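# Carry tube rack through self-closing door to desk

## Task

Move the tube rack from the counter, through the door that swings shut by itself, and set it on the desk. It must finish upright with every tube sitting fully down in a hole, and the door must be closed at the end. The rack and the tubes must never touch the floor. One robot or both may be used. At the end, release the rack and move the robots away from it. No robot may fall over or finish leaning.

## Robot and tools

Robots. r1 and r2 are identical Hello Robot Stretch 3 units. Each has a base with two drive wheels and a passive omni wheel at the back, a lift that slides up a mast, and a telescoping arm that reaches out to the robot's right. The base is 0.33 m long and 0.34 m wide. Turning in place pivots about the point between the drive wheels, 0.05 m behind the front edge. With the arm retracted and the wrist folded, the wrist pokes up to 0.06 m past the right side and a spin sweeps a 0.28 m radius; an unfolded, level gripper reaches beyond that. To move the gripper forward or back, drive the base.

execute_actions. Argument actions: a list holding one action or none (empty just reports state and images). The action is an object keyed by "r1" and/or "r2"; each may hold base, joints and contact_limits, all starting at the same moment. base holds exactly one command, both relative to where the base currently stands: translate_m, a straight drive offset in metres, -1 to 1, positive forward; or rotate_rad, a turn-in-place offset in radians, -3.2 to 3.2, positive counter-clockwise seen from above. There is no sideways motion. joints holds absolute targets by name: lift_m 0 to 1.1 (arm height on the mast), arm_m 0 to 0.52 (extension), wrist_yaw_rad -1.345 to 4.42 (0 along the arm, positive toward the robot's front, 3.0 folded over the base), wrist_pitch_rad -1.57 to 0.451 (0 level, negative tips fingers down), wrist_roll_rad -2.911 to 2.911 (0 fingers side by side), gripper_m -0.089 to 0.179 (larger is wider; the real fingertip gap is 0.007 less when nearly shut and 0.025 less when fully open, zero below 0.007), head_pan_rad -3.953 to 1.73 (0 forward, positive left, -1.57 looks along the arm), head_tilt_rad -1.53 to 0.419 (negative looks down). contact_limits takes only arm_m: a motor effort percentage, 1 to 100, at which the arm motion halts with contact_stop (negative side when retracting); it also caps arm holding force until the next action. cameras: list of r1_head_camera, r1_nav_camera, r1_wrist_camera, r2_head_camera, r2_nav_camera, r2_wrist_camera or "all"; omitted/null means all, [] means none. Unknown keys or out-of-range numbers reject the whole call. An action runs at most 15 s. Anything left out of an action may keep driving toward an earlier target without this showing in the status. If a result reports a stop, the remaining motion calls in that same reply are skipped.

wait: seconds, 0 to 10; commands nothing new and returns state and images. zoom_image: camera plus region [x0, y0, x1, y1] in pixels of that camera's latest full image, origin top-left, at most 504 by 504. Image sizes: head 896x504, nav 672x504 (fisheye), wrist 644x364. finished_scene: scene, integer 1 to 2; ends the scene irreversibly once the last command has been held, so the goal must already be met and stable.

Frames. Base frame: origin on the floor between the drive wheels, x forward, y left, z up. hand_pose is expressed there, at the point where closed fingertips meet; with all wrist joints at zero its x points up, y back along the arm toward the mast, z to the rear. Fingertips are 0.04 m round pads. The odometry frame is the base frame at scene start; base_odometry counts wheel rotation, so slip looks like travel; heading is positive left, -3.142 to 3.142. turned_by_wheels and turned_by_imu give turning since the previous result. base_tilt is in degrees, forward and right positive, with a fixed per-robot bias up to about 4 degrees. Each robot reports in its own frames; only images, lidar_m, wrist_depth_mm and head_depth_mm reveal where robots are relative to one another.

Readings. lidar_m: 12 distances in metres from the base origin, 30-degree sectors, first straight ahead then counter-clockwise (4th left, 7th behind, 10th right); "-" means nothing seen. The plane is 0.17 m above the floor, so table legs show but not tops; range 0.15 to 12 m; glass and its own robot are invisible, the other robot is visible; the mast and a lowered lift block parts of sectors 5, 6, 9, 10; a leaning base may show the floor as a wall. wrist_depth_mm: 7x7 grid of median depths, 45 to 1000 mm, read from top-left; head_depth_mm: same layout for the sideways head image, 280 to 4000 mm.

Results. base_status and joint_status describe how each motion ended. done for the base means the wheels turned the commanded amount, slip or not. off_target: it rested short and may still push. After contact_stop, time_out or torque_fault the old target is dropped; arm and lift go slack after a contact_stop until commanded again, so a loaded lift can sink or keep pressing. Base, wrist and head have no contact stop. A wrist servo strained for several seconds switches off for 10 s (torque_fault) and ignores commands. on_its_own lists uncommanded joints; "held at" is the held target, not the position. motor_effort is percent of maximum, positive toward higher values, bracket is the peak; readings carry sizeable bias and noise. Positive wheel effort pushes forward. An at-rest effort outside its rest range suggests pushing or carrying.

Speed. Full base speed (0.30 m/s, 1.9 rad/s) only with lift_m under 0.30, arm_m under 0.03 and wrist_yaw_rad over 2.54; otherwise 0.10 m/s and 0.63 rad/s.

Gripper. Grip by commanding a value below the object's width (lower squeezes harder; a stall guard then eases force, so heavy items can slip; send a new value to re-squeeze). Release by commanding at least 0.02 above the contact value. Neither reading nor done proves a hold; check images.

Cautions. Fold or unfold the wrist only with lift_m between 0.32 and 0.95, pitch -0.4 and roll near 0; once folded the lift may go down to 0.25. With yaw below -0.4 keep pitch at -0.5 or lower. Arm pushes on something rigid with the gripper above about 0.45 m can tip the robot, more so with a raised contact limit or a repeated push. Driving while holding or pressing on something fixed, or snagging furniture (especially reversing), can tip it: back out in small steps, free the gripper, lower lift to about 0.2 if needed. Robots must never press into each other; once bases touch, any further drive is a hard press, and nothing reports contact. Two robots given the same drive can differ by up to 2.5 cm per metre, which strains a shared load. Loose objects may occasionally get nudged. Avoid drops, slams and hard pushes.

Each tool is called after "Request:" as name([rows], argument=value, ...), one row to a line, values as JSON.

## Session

Request:
execute_actions(actions=[])

Scene clock: 0.00 s.
r1.base_odometry: x=+0.000 y=+0.000 heading=+0.000 (m, m, rad; r1's odometry frame)
r1.turned_by_wheels: +0.000 (rad since the last result)
r1.turned_by_imu: +0.000 (rad since the last result)
r1.base_tilt: forward=-0.6 right=-1.0 (deg)
r1.lidar_m: 1.77 2.32 1.59 1.36 0.95 0.89 0.91 0.85 0.80 0.82 1.07 1.72
r1.head_depth_mm: 1650 1654 1651 1651 1646 1647 1648 / 1727 1735 1740 1738 1735 1728 1738 / 1819 1838 1841 1830 1838 1836 1830 / 1893 1933 1941 1939 1938 1951 1939 / 1989 2064 2073 2075 2072 2062 2031 / 2007 2205 2197 2208 2204 2216 2166 / 2008 2369 2360 2361 2363 2367 2152
r1.base_status: not commanded
r1.joint_positions: lift_m=+0.556 arm_m=+0.003 wrist_yaw_rad=+3.125 wrist_pitch_rad=-0.319 wrist_roll_rad=+0.002 gripper_m=+0.037 head_pan_rad=+0.020 head_tilt_rad=-0.006
r1.joint_status: not commanded
r1.motor_effort: left_wheel=+0 right_wheel=+0 lift_m=+27 arm_m=-1 wrist_yaw_rad=+0 wrist_pitch_rad=+5 wrist_roll_rad=+0 gripper_m=+0 head_pan_rad=-1 head_tilt_rad=+1 (%)
r1.hand_pose: x=-0.0173 y=+0.0881 z=+0.5913 quat_wxyz=(+0.119, +0.699, +0.106, +0.697) (m; r1's base frame)
r1.wrist_depth_mm: 740 898 - - - - - / 751 928 - - - - - / 764 955 - - - - - / 785 - - - - - - / 798 - - - - - - / 822 932 - 929 927 898 893 / 764 800 - 777 772 740 754
r2.base_odometry: x=+0.000 y=+0.000 heading=+0.000 (m, m, rad; r2's odometry frame)
r2.turned_by_wheels: +0.000 (rad since the last result)
r2.turned_by_imu: +0.000 (rad since the last result)
r2.base_tilt: forward=+1.0 right=+2.3 (deg)
r2.lidar_m: 2.03 1.99 1.00 0.76 0.76 0.79 0.65 0.64 0.68 0.97 1.50 2.54
r2.head_depth_mm: 1771 2522 2629 2641 2677 2690 2127 / 1775 2417 2445 2449 2470 2494 2102 / 1803 2282 2318 2335 2328 2369 2105 / 1817 2163 2176 2181 2201 2223 2079 / 1831 2046 2047 2065 2082 2085 2047 / 1846 1935 1939 1960 1967 1986 1957 / 1803 1842 1854 1845 1875 1879 1860
r2.base_status: not commanded
r2.joint_positions: lift_m=+0.408 arm_m=+0.003 wrist_yaw_rad=+3.026 wrist_pitch_rad=-0.323 wrist_roll_rad=+0.006 gripper_m=+0.037 head_pan_rad=+0.008 head_tilt_rad=-0.012
r2.joint_status: not commanded
r2.motor_effort: left_wheel=-1 right_wheel=+0 lift_m=+33 arm_m=+0 wrist_yaw_rad=+0 wrist_pitch_rad=+5 wrist_roll_rad=+0 gripper_m=+0 head_pan_rad=-1 head_tilt_rad=+2 (%)
r2.hand_pose: x=+0.0058 y=+0.0861 z=+0.4423 quat_wxyz=(+0.154, +0.705, +0.073, +0.688) (m; r2's base frame)
r2.wrist_depth_mm: 552 - 724 804 939 - - / 583 623 768 878 - - - / 606 654 820 908 - - - / 650 700 891 - - - - / 687 804 937 968 917 951 938 / 747 742 - 746 767 731 742 / 624 620 - 628 595 607 624
pictures: r1_head_camera (sideways: a quarter turn clockwise sets it upright), r1_nav_camera (sideways: a quarter turn counterclockwise sets it upright), r1_wrist_camera, r2_head_camera (sideways: a quarter turn clockwise sets it upright), r2_nav_camera (sideways: a quarter turn counterclockwise sets it upright), r2_wrist_camera
Images, in order (width x height): r1_head_camera 896x504, r1_nav_camera 672x504, r1_wrist_camera 644x364, r2_head_camera 896x504, r2_nav_camera 672x504, r2_wrist_camera 644x364.

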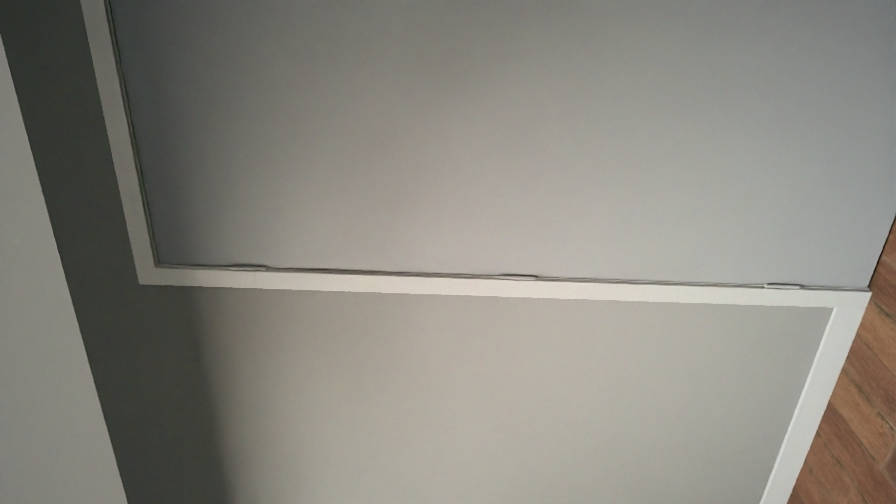

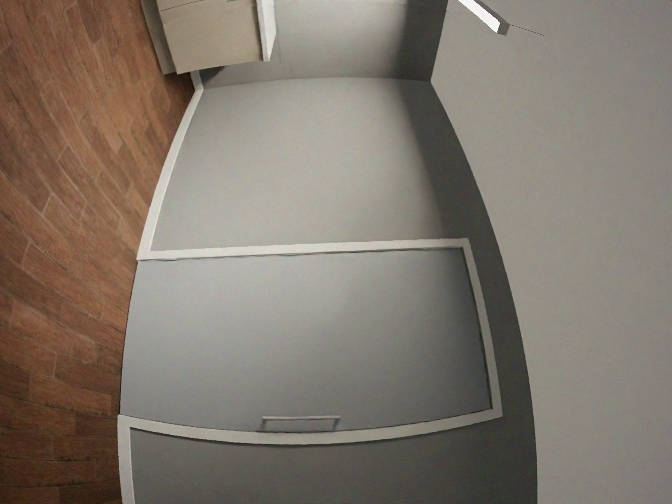

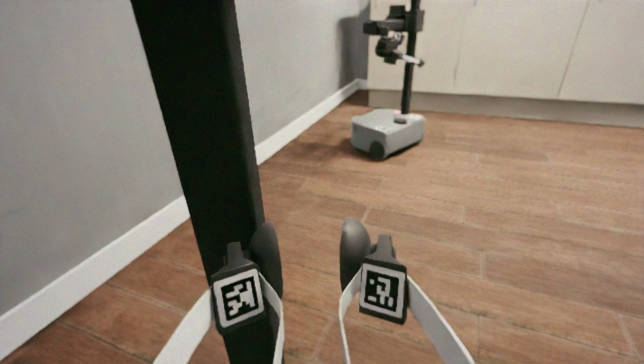

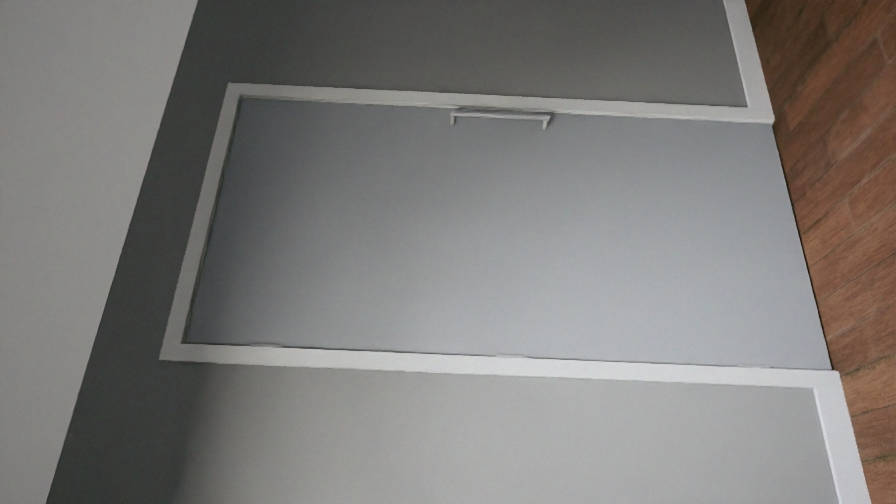

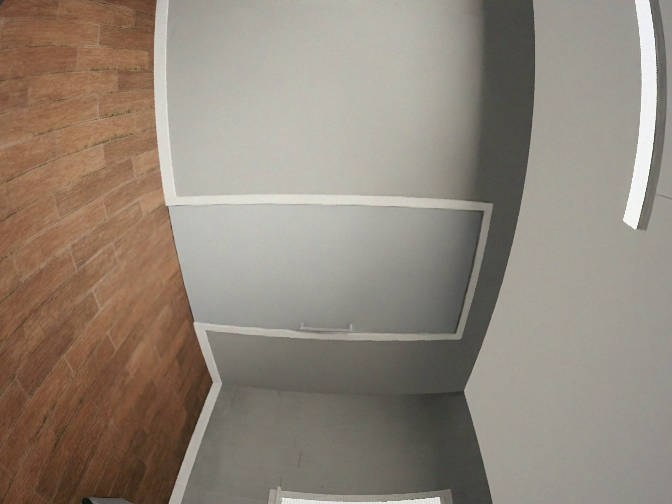

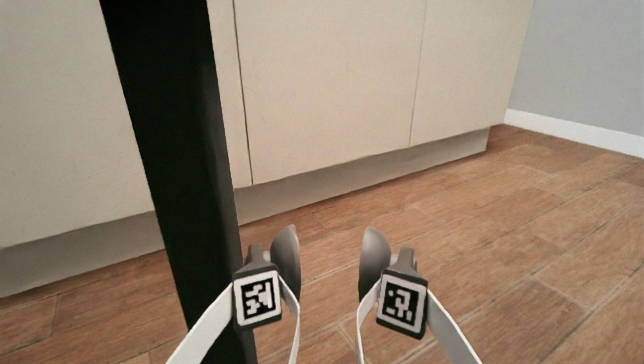

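Request:
execute_actions([
  {"r1": {"joints": {"lift_m": 0.28, "head_pan_rad": 1.6, "head_tilt_rad": -0.1}}, "r2": {"joints": {"head_pan_rad": 1.6, "head_tilt_rad": -0.2}}},
], cameras=["r1_head_camera", "r1_nav_camera", "r2_head_camera", "r2_nav_camera"])

Scene clock: 123.33 s.
r1.base_odometry: x=+0.000 y=+0.000 heading=+0.000 (m, m, rad; r1's odometry frame)
r1.turned_by_wheels: +0.000 (rad since the last result)
r1.turned_by_imu: +0.001 (rad since the last result)
r1.base_tilt: forward=-0.6 right=-1.1 (deg)
r1.lidar_m: 1.77 2.32 1.59 1.36 0.95 0.89 0.91 0.85 0.80 0.82 1.07 1.72
r1.head_depth_mm: 2338 2790 2885 2312 2272 1714 1704 / - 2897 2948 3012 2950 2306 1698 / - 2235 2321 2413 2516 2488 1920 / - 1784 1840 1910 1969 2055 1911 / - 1493 1530 1580 1622 1666 1705 / - 1286 1309 1345 1382 1410 1444 / - 1125 1147 1167 1195 1222 1249
r1.base_status: not commanded
r1.joint_positions: lift_m=+0.280 arm_m=+0.003 wrist_yaw_rad=+3.125 wrist_pitch_rad=-0.319 wrist_roll_rad=+0.002 gripper_m=+0.037 head_pan_rad=+1.593 head_tilt_rad=-0.098
r1.joint_status: all done
r1.motor_effort: left_wheel=+0(1) right_wheel=+1(0) lift_m=+19(23) arm_m=-1(1) wrist_yaw_rad=+1(1) wrist_pitch_rad=+5(5) wrist_roll_rad=+0(0) gripper_m=+0(0) head_pan_rad=+5(52) head_tilt_rad=-1(10) (%)
r1.hand_pose: x=-0.0173 y=+0.0880 z=+0.3158 quat_wxyz=(+0.119, +0.699, +0.107, +0.697) (m; r1's base frame)
r1.wrist_depth_mm: 729 868 - - - - - / 747 917 - - - - - / 769 941 - - - - - / 774 895 - 885 874 847 838 / 696 700 - 683 671 665 662 / 563 564 - 548 553 544 538 / 482 486 - - 458 453 454
r2.base_odometry: x=+0.000 y=+0.000 heading=+0.000 (m, m, rad; r2's odometry frame)
r2.turned_by_wheels: +0.000 (rad since the last result)
r2.turned_by_imu: +0.001 (rad since the last result)
r2.base_tilt: forward=+1.1 right=+2.3 (deg)
r2.lidar_m: 2.03 1.99 1.00 0.76 0.75 0.79 0.66 0.64 0.68 0.98 1.49 2.55
r2.head_depth_mm: 1559 1640 1708 1766 1070 1090 1160 / 1482 1537 1610 1672 1041 1006 1075 / 1406 1457 1529 1582 1027 941 998 / 1337 1382 1442 1494 1013 882 931 / 1271 1309 1366 1416 998 824 874 / 1211 1251 1302 1353 984 780 821 / 1159 1196 1237 1286 972 744 775
r2.base_status: not commanded
r2.joint_positions: lift_m=+0.408 arm_m=+0.003 wrist_yaw_rad=+3.026 wrist_pitch_rad=-0.323 wrist_roll_rad=+0.006 gripper_m=+0.037 head_pan_rad=+1.593 head_tilt_rad=-0.197
r2.joint_status: all done
r2.motor_effort: left_wheel=-1(1) right_wheel=+0(0) lift_m=+33(33) arm_m=+0(0) wrist_yaw_rad=+1(1) wrist_pitch_rad=+5(5) wrist_roll_rad=+0(1) gripper_m=+1(0) head_pan_rad=+4(57) head_tilt_rad=-2(24) (%)
r2.hand_pose: x=+0.0058 y=+0.0861 z=+0.4423 quat_wxyz=(+0.154, +0.705, +0.073, +0.688) (m; r2's base frame)
r2.wrist_depth_mm: 553 - 710 829 971 - - / 579 618 763 875 - - - / 593 645 808 957 - - - / 632 695 887 - - - - / 683 808 948 940 919 930 905 / 737 755 - 736 751 762 737 / 622 630 - 621 593 637 621
pictures: r1_head_camera (sideways: a quarter turn clockwise sets it upright), r1_nav_camera (sideways: a quarter turn counterclockwise sets it upright), r2_head_camera (sideways: a quarter turn clockwise sets it upright), r2_nav_camera (sideways: a quarter turn counterclockwise sets it upright)
Images, in order (width x height): r1_head_camera 896x504, r1_nav_camera 672x504, r2_head_camera 896x504, r2_nav_camera 672x504.

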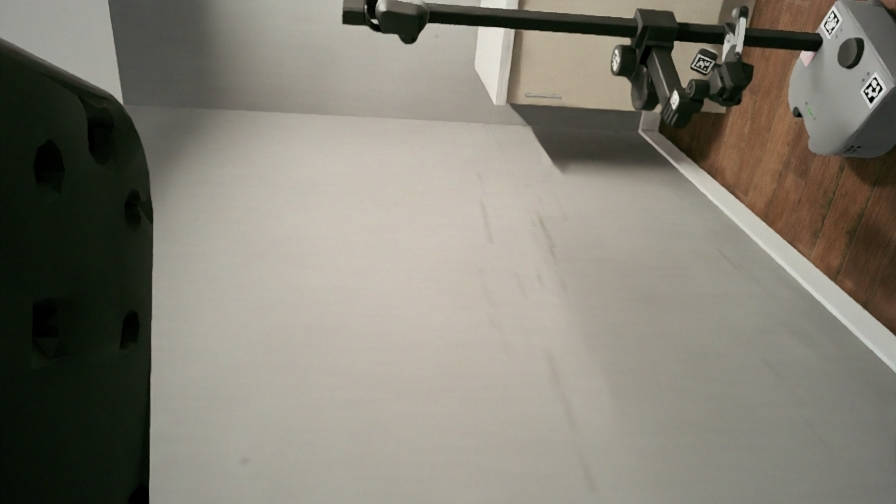

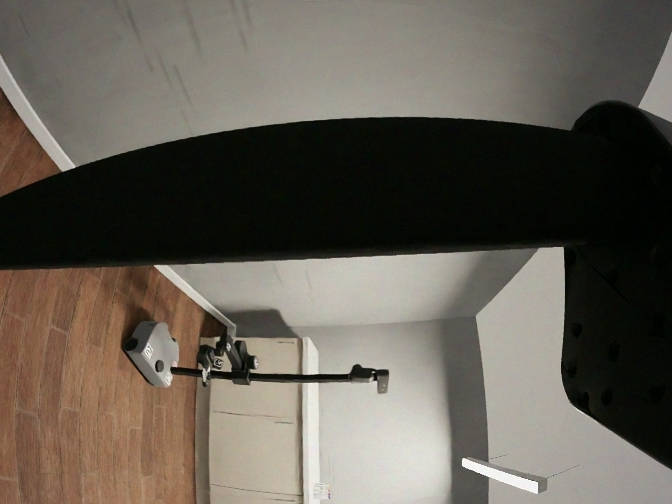

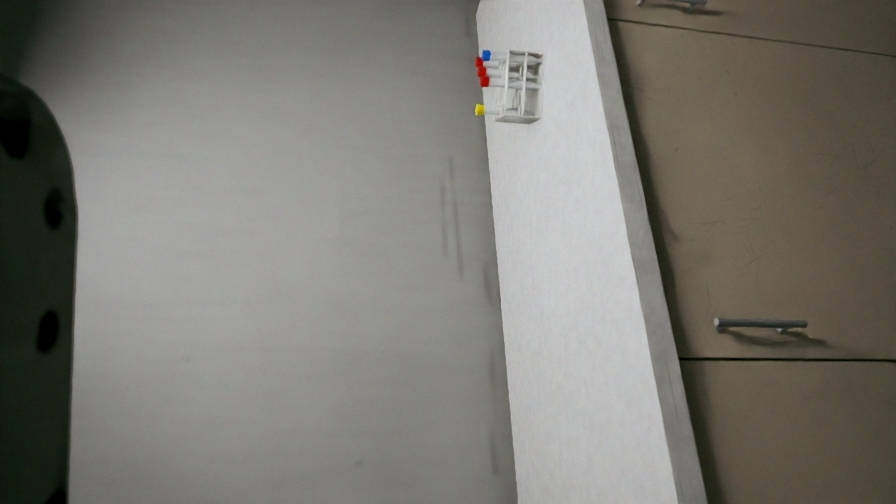

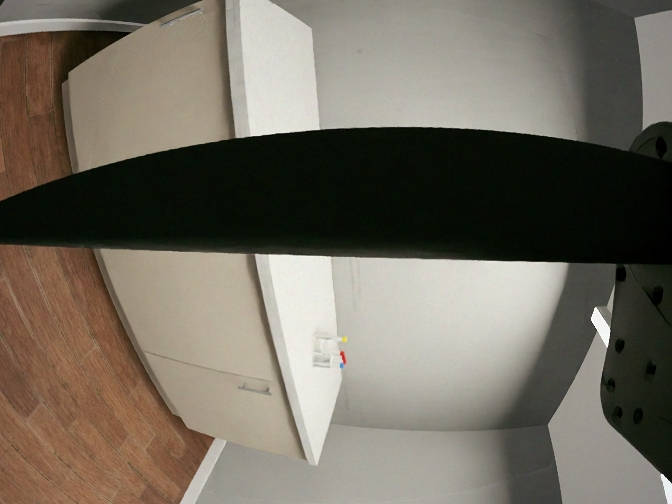

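Request:
zoom_image(camera="r2_head_camera", region=[440, 20, 600, 150])

Region (440, 20, 600, 150) of r2_head_camera's 896x504 image, scaled by 3.150, with more detail than that image has; it fills the top 410 rows of this view, and the rest is white.

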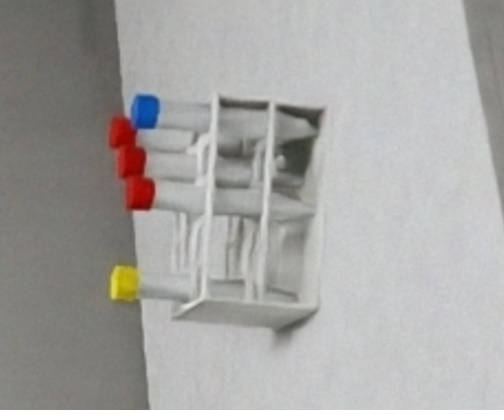

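Request:
execute_actions([
  {"r1": {"base": {"rotate_rad": 2.39}, "joints": {"head_pan_rad": 0.0, "head_tilt_rad": -0.3}}, "r2": {"joints": {"lift_m": 0.28, "head_pan_rad": 1.3, "head_tilt_rad": -0.35}}},
], cameras=["r2_head_camera", "r2_nav_camera"])

Scene clock: 173.97 s.
r1.base_odometry: x=+0.000 y=+0.000 heading=+2.390 (m, m, rad; r1's odometry frame)
r1.turned_by_wheels: +2.390 (rad since the last result)
r1.turned_by_imu: +2.364 (rad since the last result)
r1.base_tilt: forward=-0.6 right=-1.2 (deg)
r1.lidar_m: 0.89 0.89 0.96 0.80 0.80 0.91 1.52 1.73 1.96 2.35 1.59 1.06
r1.head_depth_mm: 845 898 961 1026 1108 1201 1309 / 821 871 928 993 1068 1152 1254 / 801 846 899 958 1027 1105 1200 / 777 821 872 928 992 1067 1152 / 758 798 846 900 960 1029 1108 / 737 779 822 872 929 994 1064 / 718 759 797 845 901 960 1027
r1.base_status: done
r1.joint_positions: lift_m=+0.280 arm_m=+0.003 wrist_yaw_rad=+3.125 wrist_pitch_rad=-0.319 wrist_roll_rad=+0.002 gripper_m=+0.037 head_pan_rad=+0.007 head_tilt_rad=-0.297
r1.joint_status: all done
r1.motor_effort: left_wheel=-3(11) right_wheel=+3(12) lift_m=+19(19) arm_m=-1(1) wrist_yaw_rad=+0(0) wrist_pitch_rad=+4(4) wrist_roll_rad=+0(0) gripper_m=+0(0) head_pan_rad=-4(54) head_tilt_rad=-2(17) (%)
r1.hand_pose: x=-0.0173 y=+0.0880 z=+0.3158 quat_wxyz=(+0.119, +0.699, +0.107, +0.697) (m; r1's base frame)
r1.wrist_depth_mm: 625 652 742 796 880 949 763 / 651 697 789 879 950 - 775 / 695 743 868 940 - - 798 / 721 796 - 874 873 849 798 / 698 709 - 676 672 653 653 / 578 562 - 552 556 547 533 / 480 489 - - 461 458 454
r2.base_odometry: x=+0.000 y=+0.000 heading=+0.000 (m, m, rad; r2's odometry frame)
r2.turned_by_wheels: +0.000 (rad since the last result)
r2.turned_by_imu: +0.001 (rad since the last result)
r2.base_tilt: forward=+1.0 right=+2.3 (deg)
r2.lidar_m: 2.03 1.99 1.00 0.76 0.75 0.79 0.66 0.64 0.68 0.97 1.58 2.54
r2.head_depth_mm: 1934 2006 2095 2085 2203 1838 1431 / 1858 2026 2195 1378 1481 1675 1432 / 1668 1815 1939 1232 1271 1418 1413 / 1534 1639 1752 1175 1116 1229 1369 / 1405 1493 1592 1160 996 1090 1207 / 1296 1374 1475 1144 891 970 1057 / 1203 1272 1353 1127 814 879 946
r2.base_status: not commanded
r2.joint_positions: lift_m=+0.280 arm_m=+0.003 wrist_yaw_rad=+3.026 wrist_pitch_rad=-0.324 wrist_roll_rad=+0.006 gripper_m=+0.037 head_pan_rad=+1.307 head_tilt_rad=-0.345
r2.joint_status: all done
r2.motor_effort: left_wheel=+0(0) right_wheel=+0(0) lift_m=+25(25) arm_m=+0(0) wrist_yaw_rad=+1(0) wrist_pitch_rad=+5(5) wrist_roll_rad=+0(0) gripper_m=+0(0) head_pan_rad=-4(30) head_tilt_rad=-3(22) (%)
r2.hand_pose: x=+0.0058 y=+0.0860 z=+0.3146 quat_wxyz=(+0.155, +0.705, +0.073, +0.688) (m; r2's base frame)
r2.wrist_depth_mm: 553 - 708 819 972 - - / 574 617 775 888 - - - / 609 643 809 945 - - - / 649 746 863 979 938 940 926 / 681 711 738 731 721 723 713 / 577 564 - 562 593 564 560 / 475 488 - 492 461 476 480
pictures: r2_head_camera (sideways: a quarter turn clockwise sets it upright), r2_nav_camera (sideways: a quarter turn counterclockwise sets it upright)
Images, in order (width x height): r2_head_camera 896x504, r2_nav_camera 672x504.

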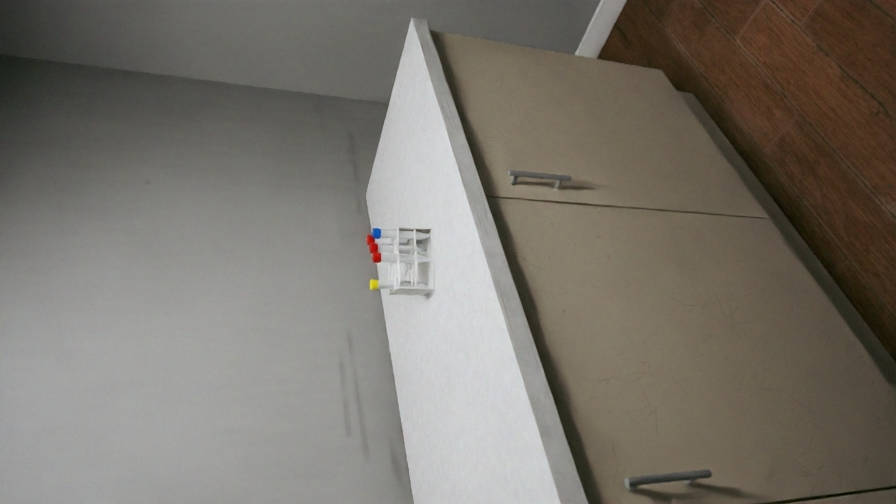

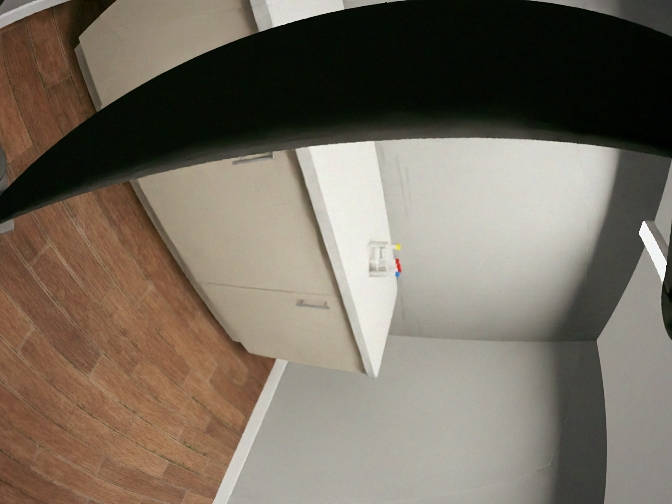

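Request:
execute_actions([
  {"r1": {"base": {"rotate_rad": -2.45}, "joints": {"head_pan_rad": -0.4, "head_tilt_rad": -0.1}}, "r2": {"base": {"rotate_rad": -2.41}, "joints": {"head_pan_rad": -0.9, "head_tilt_rad": -0.3}}},
], cameras=["r1_head_camera", "r2_head_camera"])

Scene clock: 280.60 s.
r1.base_odometry: x=+0.000 y=+0.000 heading=-0.060 (m, m, rad; r1's odometry frame)
r1.turned_by_wheels: -2.450 (rad since the last result)
r1.turned_by_imu: -2.423 (rad since the last result)
r1.base_tilt: forward=-0.6 right=-1.0 (deg)
r1.lidar_m: 1.76 2.21 1.48 1.47 0.97 0.89 0.90 0.87 0.80 0.81 1.02 1.72
r1.head_depth_mm: 1598 1642 1670 1713 1756 1793 1827 / 1598 1643 1671 1716 1764 1809 1828 / 1600 1637 1671 1713 1760 1815 1846 / 1609 1635 1671 1706 1757 1807 1831 / 1602 1638 1683 1727 1772 1810 1849 / 1610 1649 1689 1728 1766 1820 1845 / 1611 1661 1687 1724 1779 1819 1851
r1.base_status: done
r1.joint_positions: lift_m=+0.280 arm_m=+0.003 wrist_yaw_rad=+3.125 wrist_pitch_rad=-0.319 wrist_roll_rad=+0.002 gripper_m=+0.037 head_pan_rad=-0.393 head_tilt_rad=-0.112
r1.joint_status: all done
r1.motor_effort: left_wheel=+3(15) right_wheel=-2(8) lift_m=+19(19) arm_m=-2(2) wrist_yaw_rad=+0(0) wrist_pitch_rad=+5(5) wrist_roll_rad=+0(0) gripper_m=+1(0) head_pan_rad=-4(34) head_tilt_rad=+5(18) (%)
r1.hand_pose: x=-0.0173 y=+0.0880 z=+0.3158 quat_wxyz=(+0.119, +0.699, +0.107, +0.697) (m; r1's base frame)
r1.wrist_depth_mm: 755 919 - - - - - / 779 950 - - - - - / 785 982 - - - - - / 795 917 - 866 857 858 826 / 706 704 - 679 670 663 652 / 563 564 - 555 554 537 540 / 480 488 - - 459 457 452
r2.base_odometry: x=+0.000 y=+0.000 heading=-2.410 (m, m, rad; r2's odometry frame)
r2.turned_by_wheels: -2.410 (rad since the last result)
r2.turned_by_imu: -2.384 (rad since the last result)
r2.base_tilt: forward=+1.0 right=+2.3 (deg)
r2.lidar_m: 0.64 0.75 1.31 1.49 2.28 1.98 1.48 0.86 0.74 0.75 0.73 0.64
r2.head_depth_mm: 811 879 957 1056 1173 1324 1411 / 742 795 863 941 1037 1151 1281 / 684 733 787 848 926 1016 1123 / 635 677 720 775 838 911 996 / 591 628 669 712 764 824 892 / 554 586 620 659 704 754 812 / 521 548 579 613 650 695 744
r2.base_status: done
r2.joint_positions: lift_m=+0.280 arm_m=+0.003 wrist_yaw_rad=+3.026 wrist_pitch_rad=-0.324 wrist_roll_rad=+0.006 gripper_m=+0.037 head_pan_rad=-0.893 head_tilt_rad=-0.309
r2.joint_status: all done
r2.motor_effort: left_wheel=+2(10) right_wheel=-3(10) lift_m=+25(25) arm_m=+0(0) wrist_yaw_rad=+0(1) wrist_pitch_rad=+5(5) wrist_roll_rad=+0(0) gripper_m=+0(0) head_pan_rad=-4(57) head_tilt_rad=+6(15) (%)
r2.hand_pose: x=+0.0058 y=+0.0860 z=+0.3146 quat_wxyz=(+0.155, +0.705, +0.073, +0.688) (m; r2's base frame)
r2.wrist_depth_mm: - - - - - - 989 / - - - - - - 919 / - - - - - - 935 / 950 947 942 957 961 922 840 / 729 717 744 735 708 718 708 / 588 582 - 576 581 570 574 / 483 477 - 495 463 468 472
pictures: r1_head_camera (sideways: a quarter turn clockwise sets it upright), r2_head_camera (sideways: a quarter turn clockwise sets it upright)
Images, in order (width x height): r1_head_camera 896x504, r2_head_camera 896x504.

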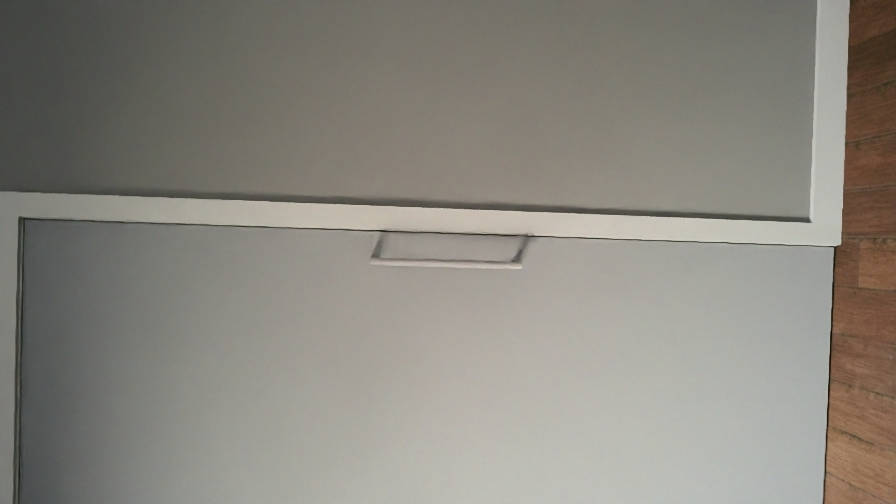

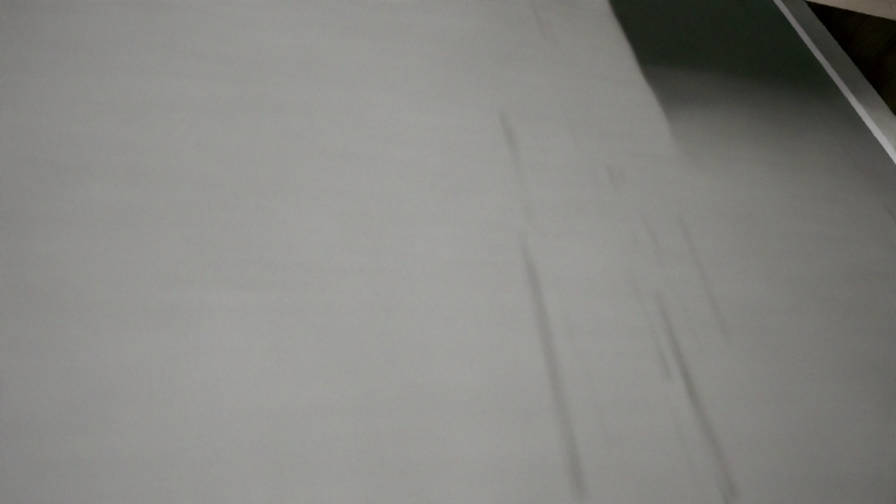

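Request:
execute_actions([
  {"r1": {"base": {"translate_m": 1.0}, "joints": {"gripper_m": 0.15}}, "r2": {"base": {"translate_m": -1.0}, "joints": {"gripper_m": 0.17}}},
], cameras=["r2_head_camera"])

Scene clock: 305.23 s.
r1.base_odometry: x=+0.998 y=-0.060 heading=-0.060 (m, m, rad; r1's odometry frame)
r1.turned_by_wheels: +0.000 (rad since the last result)
r1.turned_by_imu: +0.007 (rad since the last result)
r1.base_tilt: forward=-0.6 right=-1.0 (deg)
r1.lidar_m: 0.82 1.01 1.36 1.46 1.96 1.82 1.84 1.29 1.19 1.21 0.88 0.81
r1.head_depth_mm: 715 732 750 766 786 805 828 / 717 732 750 767 790 808 828 / 719 736 752 771 792 811 830 / 721 738 756 773 793 813 833 / 722 740 756 776 795 813 836 / 724 741 759 777 796 817 837 / 726 744 761 779 798 819 840
r1.base_status: done
r1.joint_positions: lift_m=+0.280 arm_m=+0.003 wrist_yaw_rad=+3.125 wrist_pitch_rad=-0.319 wrist_roll_rad=+0.002 gripper_m=+0.150 head_pan_rad=-0.393 head_tilt_rad=-0.112
r1.joint_status: all done
r1.motor_effort: left_wheel=+2(15) right_wheel=-2(5) lift_m=+19(19) arm_m=-2(1) wrist_yaw_rad=+0(0) wrist_pitch_rad=+5(5) wrist_roll_rad=+0(0) gripper_m=+0(81) head_pan_rad=-4(4) head_tilt_rad=+5(5) (%)
r1.hand_pose: x=-0.0173 y=+0.0880 z=+0.3158 quat_wxyz=(+0.119, +0.699, +0.107, +0.697) (m; r1's base frame)
r1.wrist_depth_mm: - - - - - - - / - - - - - - - / - - - - - - - / 919 902 - 875 859 836 831 / 709 697 - 678 669 674 652 / 569 - 562 550 549 - 526 / 487 - - - 462 454 453
r2.base_odometry: x=+0.744 y=+0.668 heading=-2.410 (m, m, rad; r2's odometry frame)
r2.turned_by_wheels: +0.000 (rad since the last result)
r2.turned_by_imu: -0.005 (rad since the last result)
r2.base_tilt: forward=+1.1 right=+2.3 (deg)
r2.lidar_m: 1.60 1.87 2.67 1.37 1.18 1.02 1.02 0.55 0.48 0.48 0.56 0.97
r2.head_depth_mm: 1136 1178 1213 1232 819 581 594 / 1276 1316 1368 1345 810 647 680 / 1428 1489 1564 1344 804 754 791 / 1616 1699 1802 1318 869 899 953 / 1561 1647 1757 1298 1023 1107 1213 / 1459 1552 1636 1374 1315 1449 1432 / 1370 1451 1525 1611 1712 1766 1431
r2.base_status: done
r2.joint_positions: lift_m=+0.280 arm_m=+0.003 wrist_yaw_rad=+3.026 wrist_pitch_rad=-0.324 wrist_roll_rad=+0.006 gripper_m=+0.170 head_pan_rad=-0.893 head_tilt_rad=-0.309
r2.joint_status: all done
r2.motor_effort: left_wheel=+3(6) right_wheel=-3(14) lift_m=+26(25) arm_m=-1(1) wrist_yaw_rad=+0(1) wrist_pitch_rad=+5(5) wrist_roll_rad=+0(0) gripper_m=+0(100) head_pan_rad=-4(5) head_tilt_rad=+6(6) (%)
r2.hand_pose: x=+0.0058 y=+0.0860 z=+0.3146 quat_wxyz=(+0.155, +0.705, +0.073, +0.688) (m; r2's base frame)
r2.wrist_depth_mm: - - - - - - - / - - - - - - - / - - - - - - - / 919 954 974 938 954 945 965 / 705 740 719 737 720 703 708 / 564 - 562 568 577 572 564 / 493 478 - 495 473 477 492
pictures: r2_head_camera (sideways: a quarter turn clockwise sets it upright)
Images, in order (width x height): r2_head_camera 896x504.

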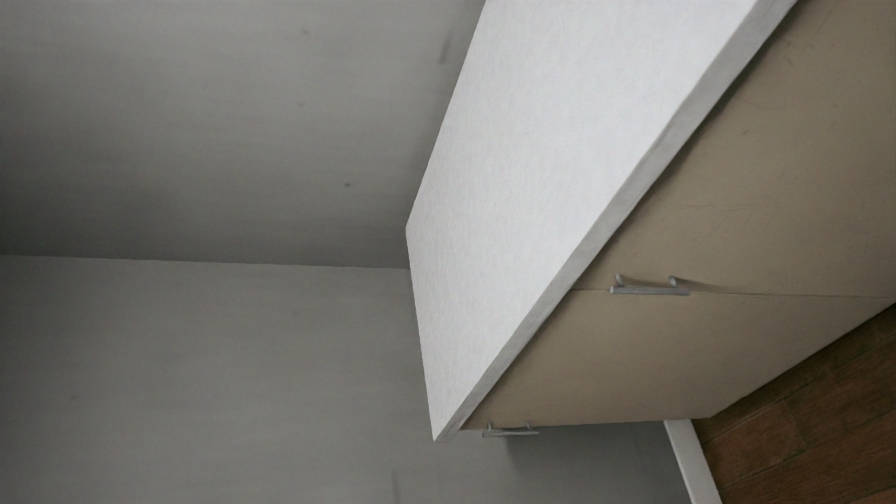

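Request:
execute_actions([
  {"r1": {"base": {"translate_m": 0.47}, "joints": {"lift_m": 0.5, "head_pan_rad": -1.0, "head_tilt_rad": -0.2}}, "r2": {"base": {"translate_m": -0.36}, "joints": {"lift_m": 0.5, "head_pan_rad": -1.15, "head_tilt_rad": -0.4}}},
], cameras=["r2_head_camera", "r1_head_camera"])

Scene clock: 334.60 s.
r1.base_odometry: x=+1.467 y=-0.088 heading=-0.060 (m, m, rad; r1's odometry frame)
r1.turned_by_wheels: +0.000 (rad since the last result)
r1.turned_by_imu: +0.004 (rad since the last result)
r1.base_tilt: forward=-0.6 right=-1.1 (deg)
r1.lidar_m: 0.38 0.48 1.01 1.28 2.27 2.25 2.25 1.49 1.37 0.62 0.41 0.38
r1.head_depth_mm: 450 474 500 529 561 599 644 / 417 437 459 484 511 541 576 / 388 406 425 445 468 494 522 / 363 379 395 413 433 454 479 / 341 355 369 385 402 421 440 / 322 334 346 360 376 392 409 / 304 315 327 339 352 365 381
r1.base_status: done
r1.joint_positions: lift_m=+0.500 arm_m=+0.003 wrist_yaw_rad=+3.125 wrist_pitch_rad=-0.319 wrist_roll_rad=+0.002 gripper_m=+0.150 head_pan_rad=-0.993 head_tilt_rad=-0.198
r1.joint_status: all done
r1.motor_effort: left_wheel=+2(16) right_wheel=-1(6) lift_m=+33(35) arm_m=-2(2) wrist_yaw_rad=+0(0) wrist_pitch_rad=+5(5) wrist_roll_rad=+0(0) gripper_m=+0(1) head_pan_rad=-4(43) head_tilt_rad=-1(11) (%)
r1.hand_pose: x=-0.0173 y=+0.0880 z=+0.5351 quat_wxyz=(+0.119, +0.699, +0.107, +0.697) (m; r1's base frame)
r1.wrist_depth_mm: - - - - - - 856 / - - - - - - 819 / - - - - - - 781 / - - - - - - 732 / - - - - - - 708 / 866 - 846 826 817 - 678 / 740 697 714 713 699 699 592
r2.base_odometry: x=+1.012 y=+0.909 heading=-2.410 (m, m, rad; r2's odometry frame)
r2.turned_by_wheels: +0.000 (rad since the last result)
r2.turned_by_imu: -0.001 (rad since the last result)
r2.base_tilt: forward=+1.0 right=+2.2 (deg)
r2.lidar_m: 1.95 2.27 2.77 1.29 0.78 0.68 0.68 0.78 0.39 0.39 0.45 0.78
r2.head_depth_mm: 871 920 972 996 702 521 441 / 937 992 1055 1055 696 518 497 / 1012 1075 1147 1041 689 519 563 / 1097 1173 1259 838 685 572 641 / 1206 1295 1400 1018 678 664 745 / 1330 1439 1539 1007 705 778 891 / 1483 1627 1691 992 799 935 1103
r2.base_status: done
r2.joint_positions: lift_m=+0.500 arm_m=+0.003 wrist_yaw_rad=+3.026 wrist_pitch_rad=-0.324 wrist_roll_rad=+0.006 gripper_m=+0.170 head_pan_rad=-1.143 head_tilt_rad=-0.395
r2.joint_status: all done
r2.motor_effort: left_wheel=+2(9) right_wheel=-4(12) lift_m=+40(42) arm_m=-1(1) wrist_yaw_rad=+1(0) wrist_pitch_rad=+5(5) wrist_roll_rad=+0(0) gripper_m=+1(0) head_pan_rad=-5(27) head_tilt_rad=-3(15) (%)
r2.hand_pose: x=+0.0058 y=+0.0860 z=+0.5340 quat_wxyz=(+0.155, +0.705, +0.073, +0.688) (m; r2's base frame)
r2.wrist_depth_mm: 650 - - - - - - / 654 784 - - - - - / 671 813 - - - - - / 686 857 - - - - - / 684 854 - - - - - / 668 - 854 867 836 866 875 / 648 705 731 706 711 743 731
pictures: r1_head_camera (sideways: a quarter turn clockwise sets it upright), r2_head_camera (sideways: a quarter turn clockwise sets it upright)
Images, in order (width x height): r1_head_camera 896x504, r2_head_camera 896x504.

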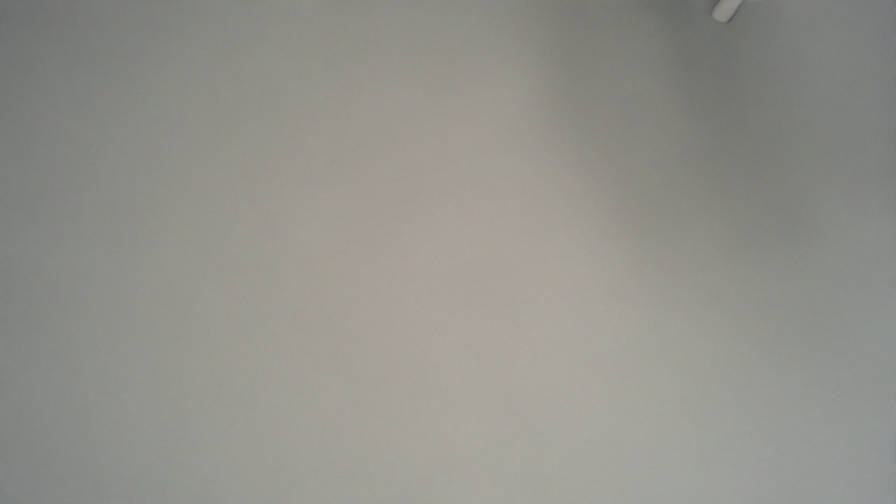

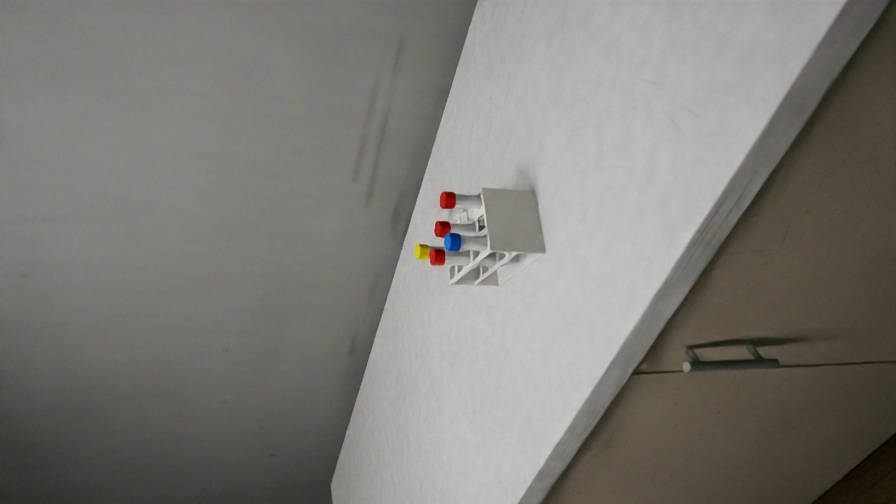

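Request:
zoom_image(camera="r2_head_camera", region=[400, 160, 580, 310])

Region (400, 160, 580, 310) of r2_head_camera's 896x504 image, scaled by 2.800, with more detail than that image has.

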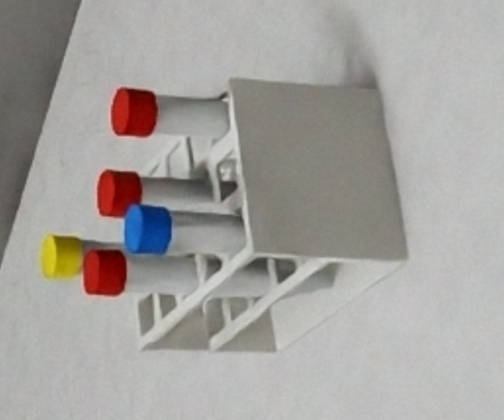

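Request:
execute_actions([
  {"r1": {"base": {"rotate_rad": -0.41}, "joints": {"lift_m": 0.94, "wrist_pitch_rad": -0.4, "wrist_yaw_rad": 1.57, "head_pan_rad": -0.6, "head_tilt_rad": -0.3}}, "r2": {"base": {"rotate_rad": -0.26}, "joints": {"lift_m": 0.94, "wrist_pitch_rad": -0.4, "wrist_yaw_rad": 1.57, "head_pan_rad": -0.85, "head_tilt_rad": -0.45}}},
], cameras=["r2_head_camera", "r1_head_camera"])

Scene clock: 422.33 s.
r1.base_odometry: x=+1.467 y=-0.088 heading=-0.470 (m, m, rad; r1's odometry frame)
r1.turned_by_wheels: -0.410 (rad since the last result)
r1.turned_by_imu: -0.405 (rad since the last result)
r1.base_tilt: forward=-0.6 right=-1.0 (deg)
r1.lidar_m: 0.38 0.39 0.53 1.26 1.84 2.34 2.24 1.97 1.43 1.38 0.54 0.39
r1.head_depth_mm: 447 480 518 563 617 679 763 / 413 441 473 510 553 606 670 / 384 408 436 466 502 545 595 / 359 380 404 430 460 496 537 / 336 355 376 399 425 454 489 / 317 333 351 372 393 419 448 / 299 314 330 347 367 389 414
r1.base_status: done
r1.joint_positions: lift_m=+0.940 arm_m=+0.003 wrist_yaw_rad=+1.573 wrist_pitch_rad=-0.412 wrist_roll_rad=+0.002 gripper_m=+0.150 head_pan_rad=-0.607 head_tilt_rad=-0.296
r1.joint_status: all done
r1.motor_effort: left_wheel=+3(9) right_wheel=-2(6) lift_m=+33(37) arm_m=-1(1) wrist_yaw_rad=-4(5) wrist_pitch_rad=+4(5) wrist_roll_rad=+0(0) gripper_m=+0(0) head_pan_rad=+2(33) head_tilt_rad=-1(14) (%)
r1.hand_pose: x=+0.2038 y=-0.1473 z=+0.9537 quat_wxyz=(+0.591, +0.593, -0.387, +0.387) (m; r1's base frame)
r1.wrist_depth_mm: 255 258 263 267 270 275 279 / 277 280 285 291 294 301 304 / 303 308 311 317 325 331 337 / 335 342 341 354 358 366 374 / 372 374 386 396 402 407 426 / 418 - 436 451 466 - 483 / 473 509 503 523 539 564 548
r2.base_odometry: x=+1.012 y=+0.909 heading=-2.669 (m, m, rad; r2's odometry frame)
r2.turned_by_wheels: -0.260 (rad since the last result)
r2.turned_by_imu: -0.257 (rad since the last result)
r2.base_tilt: forward=+1.1 right=+2.3 (deg)
r2.lidar_m: 1.51 2.03 2.79 1.26 0.95 0.70 0.67 0.70 0.40 0.39 0.40 0.55
r2.head_depth_mm: 874 926 988 947 649 494 466 / 945 1004 1075 938 645 492 521 / 1021 1093 1174 821 641 531 591 / 1113 1196 1284 810 636 620 714 / 1227 1332 1401 904 659 711 830 / 1362 1499 1535 897 728 864 1021 / 1536 1699 1557 890 900 1074 1254
r2.base_status: done
r2.joint_positions: lift_m=+0.940 arm_m=+0.003 wrist_yaw_rad=+1.572 wrist_pitch_rad=-0.413 wrist_roll_rad=+0.006 gripper_m=+0.170 head_pan_rad=-0.857 head_tilt_rad=-0.444
r2.joint_status: all done
r2.motor_effort: left_wheel=+3(7) right_wheel=-4(9) lift_m=+40(41) arm_m=+0(0) wrist_yaw_rad=-2(2) wrist_pitch_rad=+5(3) wrist_roll_rad=+0(0) gripper_m=+0(1) head_pan_rad=+4(31) head_tilt_rad=-4(12) (%)
r2.hand_pose: x=+0.2036 y=-0.1476 z=+0.9534 quat_wxyz=(+0.591, +0.593, -0.388, +0.385) (m; r2's base frame)
r2.wrist_depth_mm: - - - - - - - / - - - - 918 661 675 / - - - - 916 462 431 / - - - - 914 426 311 / - - - - 904 432 270 / - - - - 904 492 245 / - - - - 890 458 253
pictures: r1_head_camera (sideways: a quarter turn clockwise sets it upright), r2_head_camera (sideways: a quarter turn clockwise sets it upright)
Images, in order (width x height): r1_head_camera 896x504, r2_head_camera 896x504.

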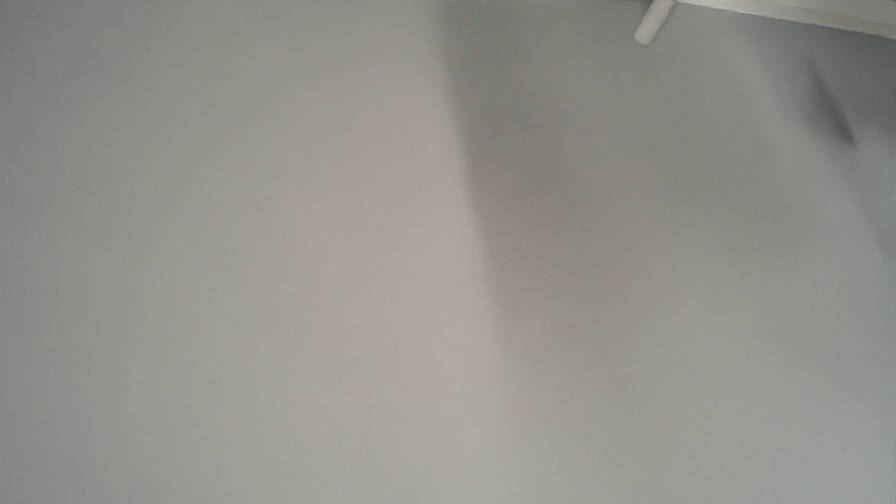

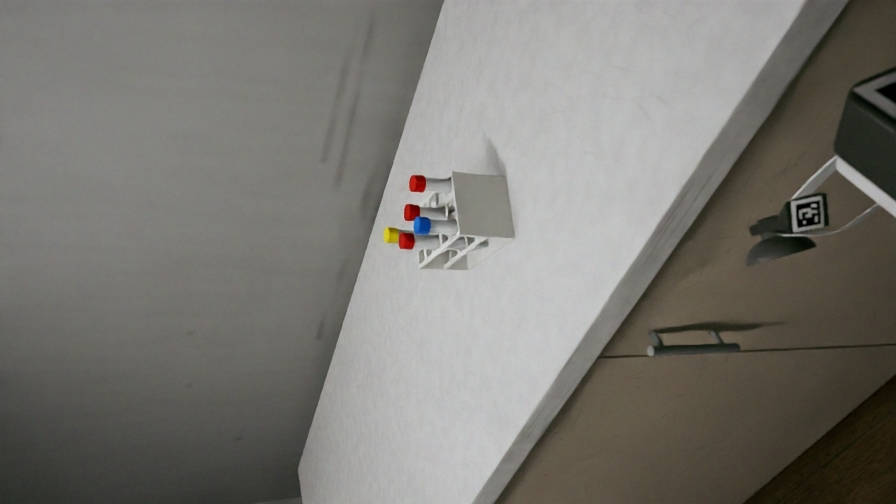

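Request:
execute_actions([
  {"r1": {"joints": {"lift_m": 1.07, "arm_m": 0.46, "head_pan_rad": -0.9, "head_tilt_rad": -0.35}}, "r2": {"base": {"translate_m": 0.16}, "joints": {"lift_m": 0.95, "wrist_yaw_rad": 1.03, "arm_m": 0.31}}},
], cameras=["r2_head_camera", "r2_wrist_camera", "r1_head_camera", "r1_wrist_camera"])

Scene clock: 441.37 s.
r1.base_odometry: x=+1.467 y=-0.088 heading=-0.470 (m, m, rad; r1's odometry frame)
r1.turned_by_wheels: +0.000 (rad since the last result)
r1.turned_by_imu: +0.001 (rad since the last result)
r1.base_tilt: forward=-0.6 right=-1.1 (deg)
r1.lidar_m: 0.38 0.39 0.53 1.42 1.30 2.34 2.25 1.97 1.43 1.38 0.54 0.39
r1.head_depth_mm: 729 808 908 1023 1209 1440 1442 / 593 670 742 821 928 1062 1248 / 536 566 605 648 724 822 924 / 474 506 544 587 638 698 772 / 425 451 480 513 553 598 650 / 384 406 430 457 487 520 559 / 351 369 388 410 434 461 491
r1.base_status: not commanded
r1.joint_positions: lift_m=+1.070 arm_m=+0.460 wrist_yaw_rad=+1.571 wrist_pitch_rad=-0.413 wrist_roll_rad=+0.002 gripper_m=+0.150 head_pan_rad=-0.893 head_tilt_rad=-0.346
r1.joint_status: all done
r1.motor_effort: left_wheel=+3(3) right_wheel=-2(3) lift_m=+34(36) arm_m=+4(4) wrist_yaw_rad=-2(4) wrist_pitch_rad=+4(4) wrist_roll_rad=+0(0) gripper_m=+1(1) head_pan_rad=-3(30) head_tilt_rad=-2(9) (%)
r1.hand_pose: x=+0.2037 y=-0.6046 z=+1.0836 quat_wxyz=(+0.592, +0.592, -0.387, +0.386) (m; r1's base frame)
r1.wrist_depth_mm: 258 257 266 261 273 279 283 / 280 282 285 286 297 303 310 / 308 311 313 312 330 334 343 / 339 345 346 347 365 371 379 / 377 380 385 394 409 409 427 / 424 - 447 446 466 - 498 / 472 512 512 526 544 573 586
r2.base_odometry: x=+0.869 y=+0.836 heading=-2.669 (m, m, rad; r2's odometry frame)
r2.turned_by_wheels: +0.000 (rad since the last result)
r2.turned_by_imu: +0.002 (rad since the last result)
r2.base_tilt: forward=+1.1 right=+2.3 (deg)
r2.lidar_m: 1.52 1.86 2.57 2.77 1.18 0.87 0.84 0.87 0.40 0.39 0.40 0.55
r2.head_depth_mm: 873 929 987 948 654 494 472 / 944 1007 1074 787 633 492 534 / 1025 1098 1181 927 641 542 606 / 1116 1203 1284 915 634 618 702 / 1225 1334 1404 905 657 726 834 / 1366 1501 1540 894 730 865 1026 / 1539 1700 1546 888 905 1078 1252
r2.base_status: done
r2.joint_positions: lift_m=+0.950 arm_m=+0.310 wrist_yaw_rad=+1.030 wrist_pitch_rad=-0.414 wrist_roll_rad=+0.006 gripper_m=+0.170 head_pan_rad=-0.857 head_tilt_rad=-0.445
r2.joint_status: all done
r2.motor_effort: left_wheel=+2(7) right_wheel=-4(5) lift_m=+40(42) arm_m=+5(5) wrist_yaw_rad=-1(4) wrist_pitch_rad=+5(5) wrist_roll_rad=+0(0) gripper_m=+0(0) head_pan_rad=+4(5) head_tilt_rad=-4(4) (%)
r2.hand_pose: x=+0.1714 y=-0.5705 z=+0.9633 quat_wxyz=(+0.672, +0.468, -0.532, +0.213) (m; r2's base frame)
r2.wrist_depth_mm: - - - 899 619 472 383 / - 732 580 696 630 488 387 / 544 457 242 297 450 449 398 / 352 336 225 233 332 329 331 / 263 263 246 244 263 260 259 / 217 224 216 217 215 215 214 / - 178 184 185 184 184 187
pictures: r1_head_camera (sideways: a quarter turn clockwise sets it upright), r1_wrist_camera, r2_head_camera (sideways: a quarter turn clockwise sets it upright), r2_wrist_camera
Images, in order (width x height): r1_head_camera 896x504, r1_wrist_camera 644x364, r2_head_camera 896x504, r2_wrist_camera 644x364.

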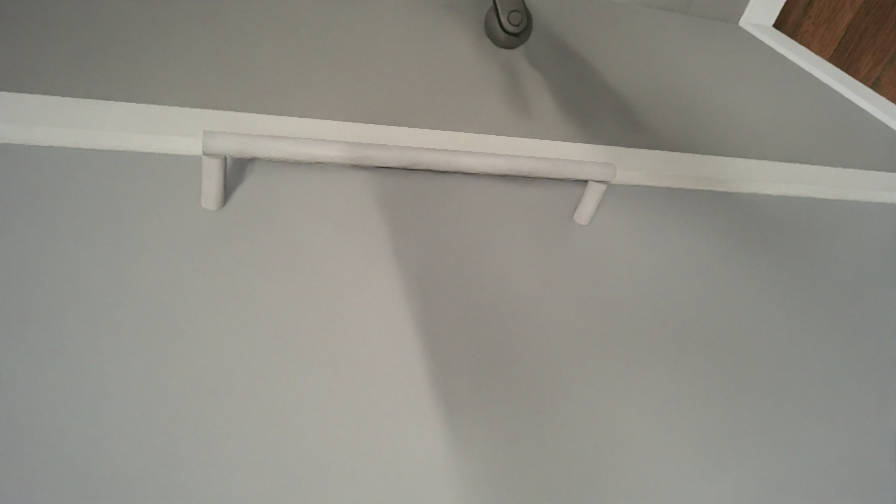

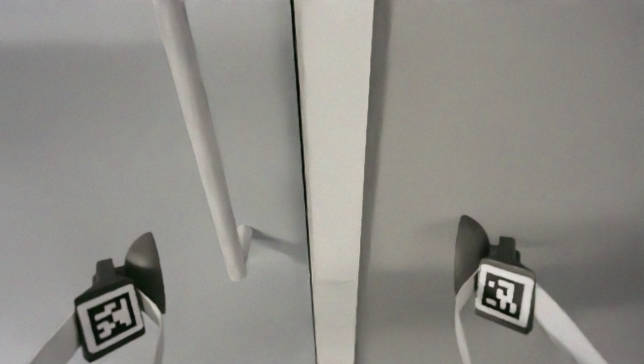

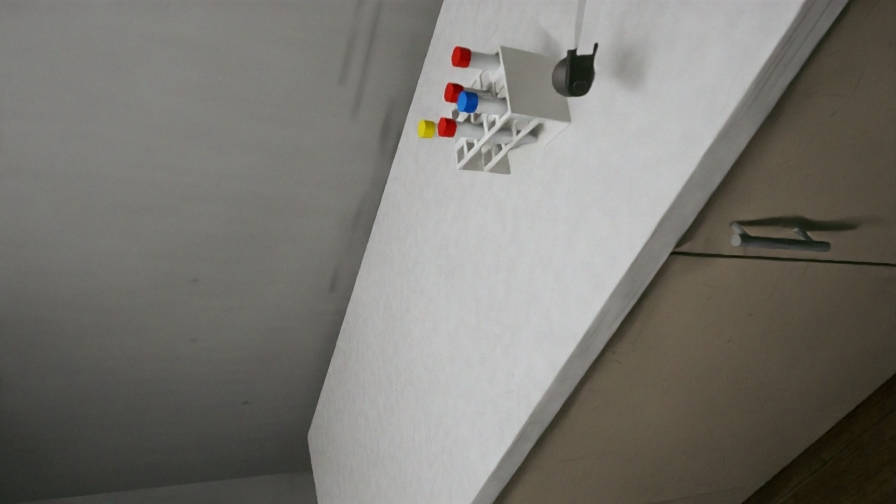

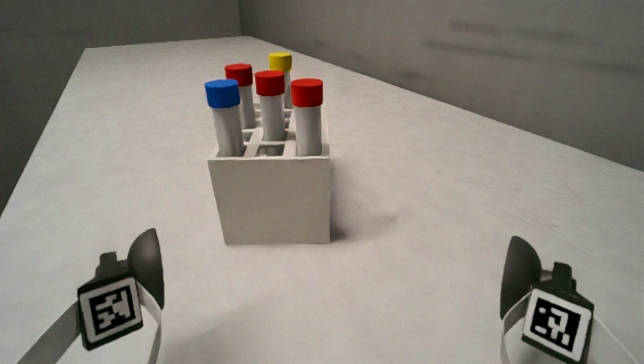

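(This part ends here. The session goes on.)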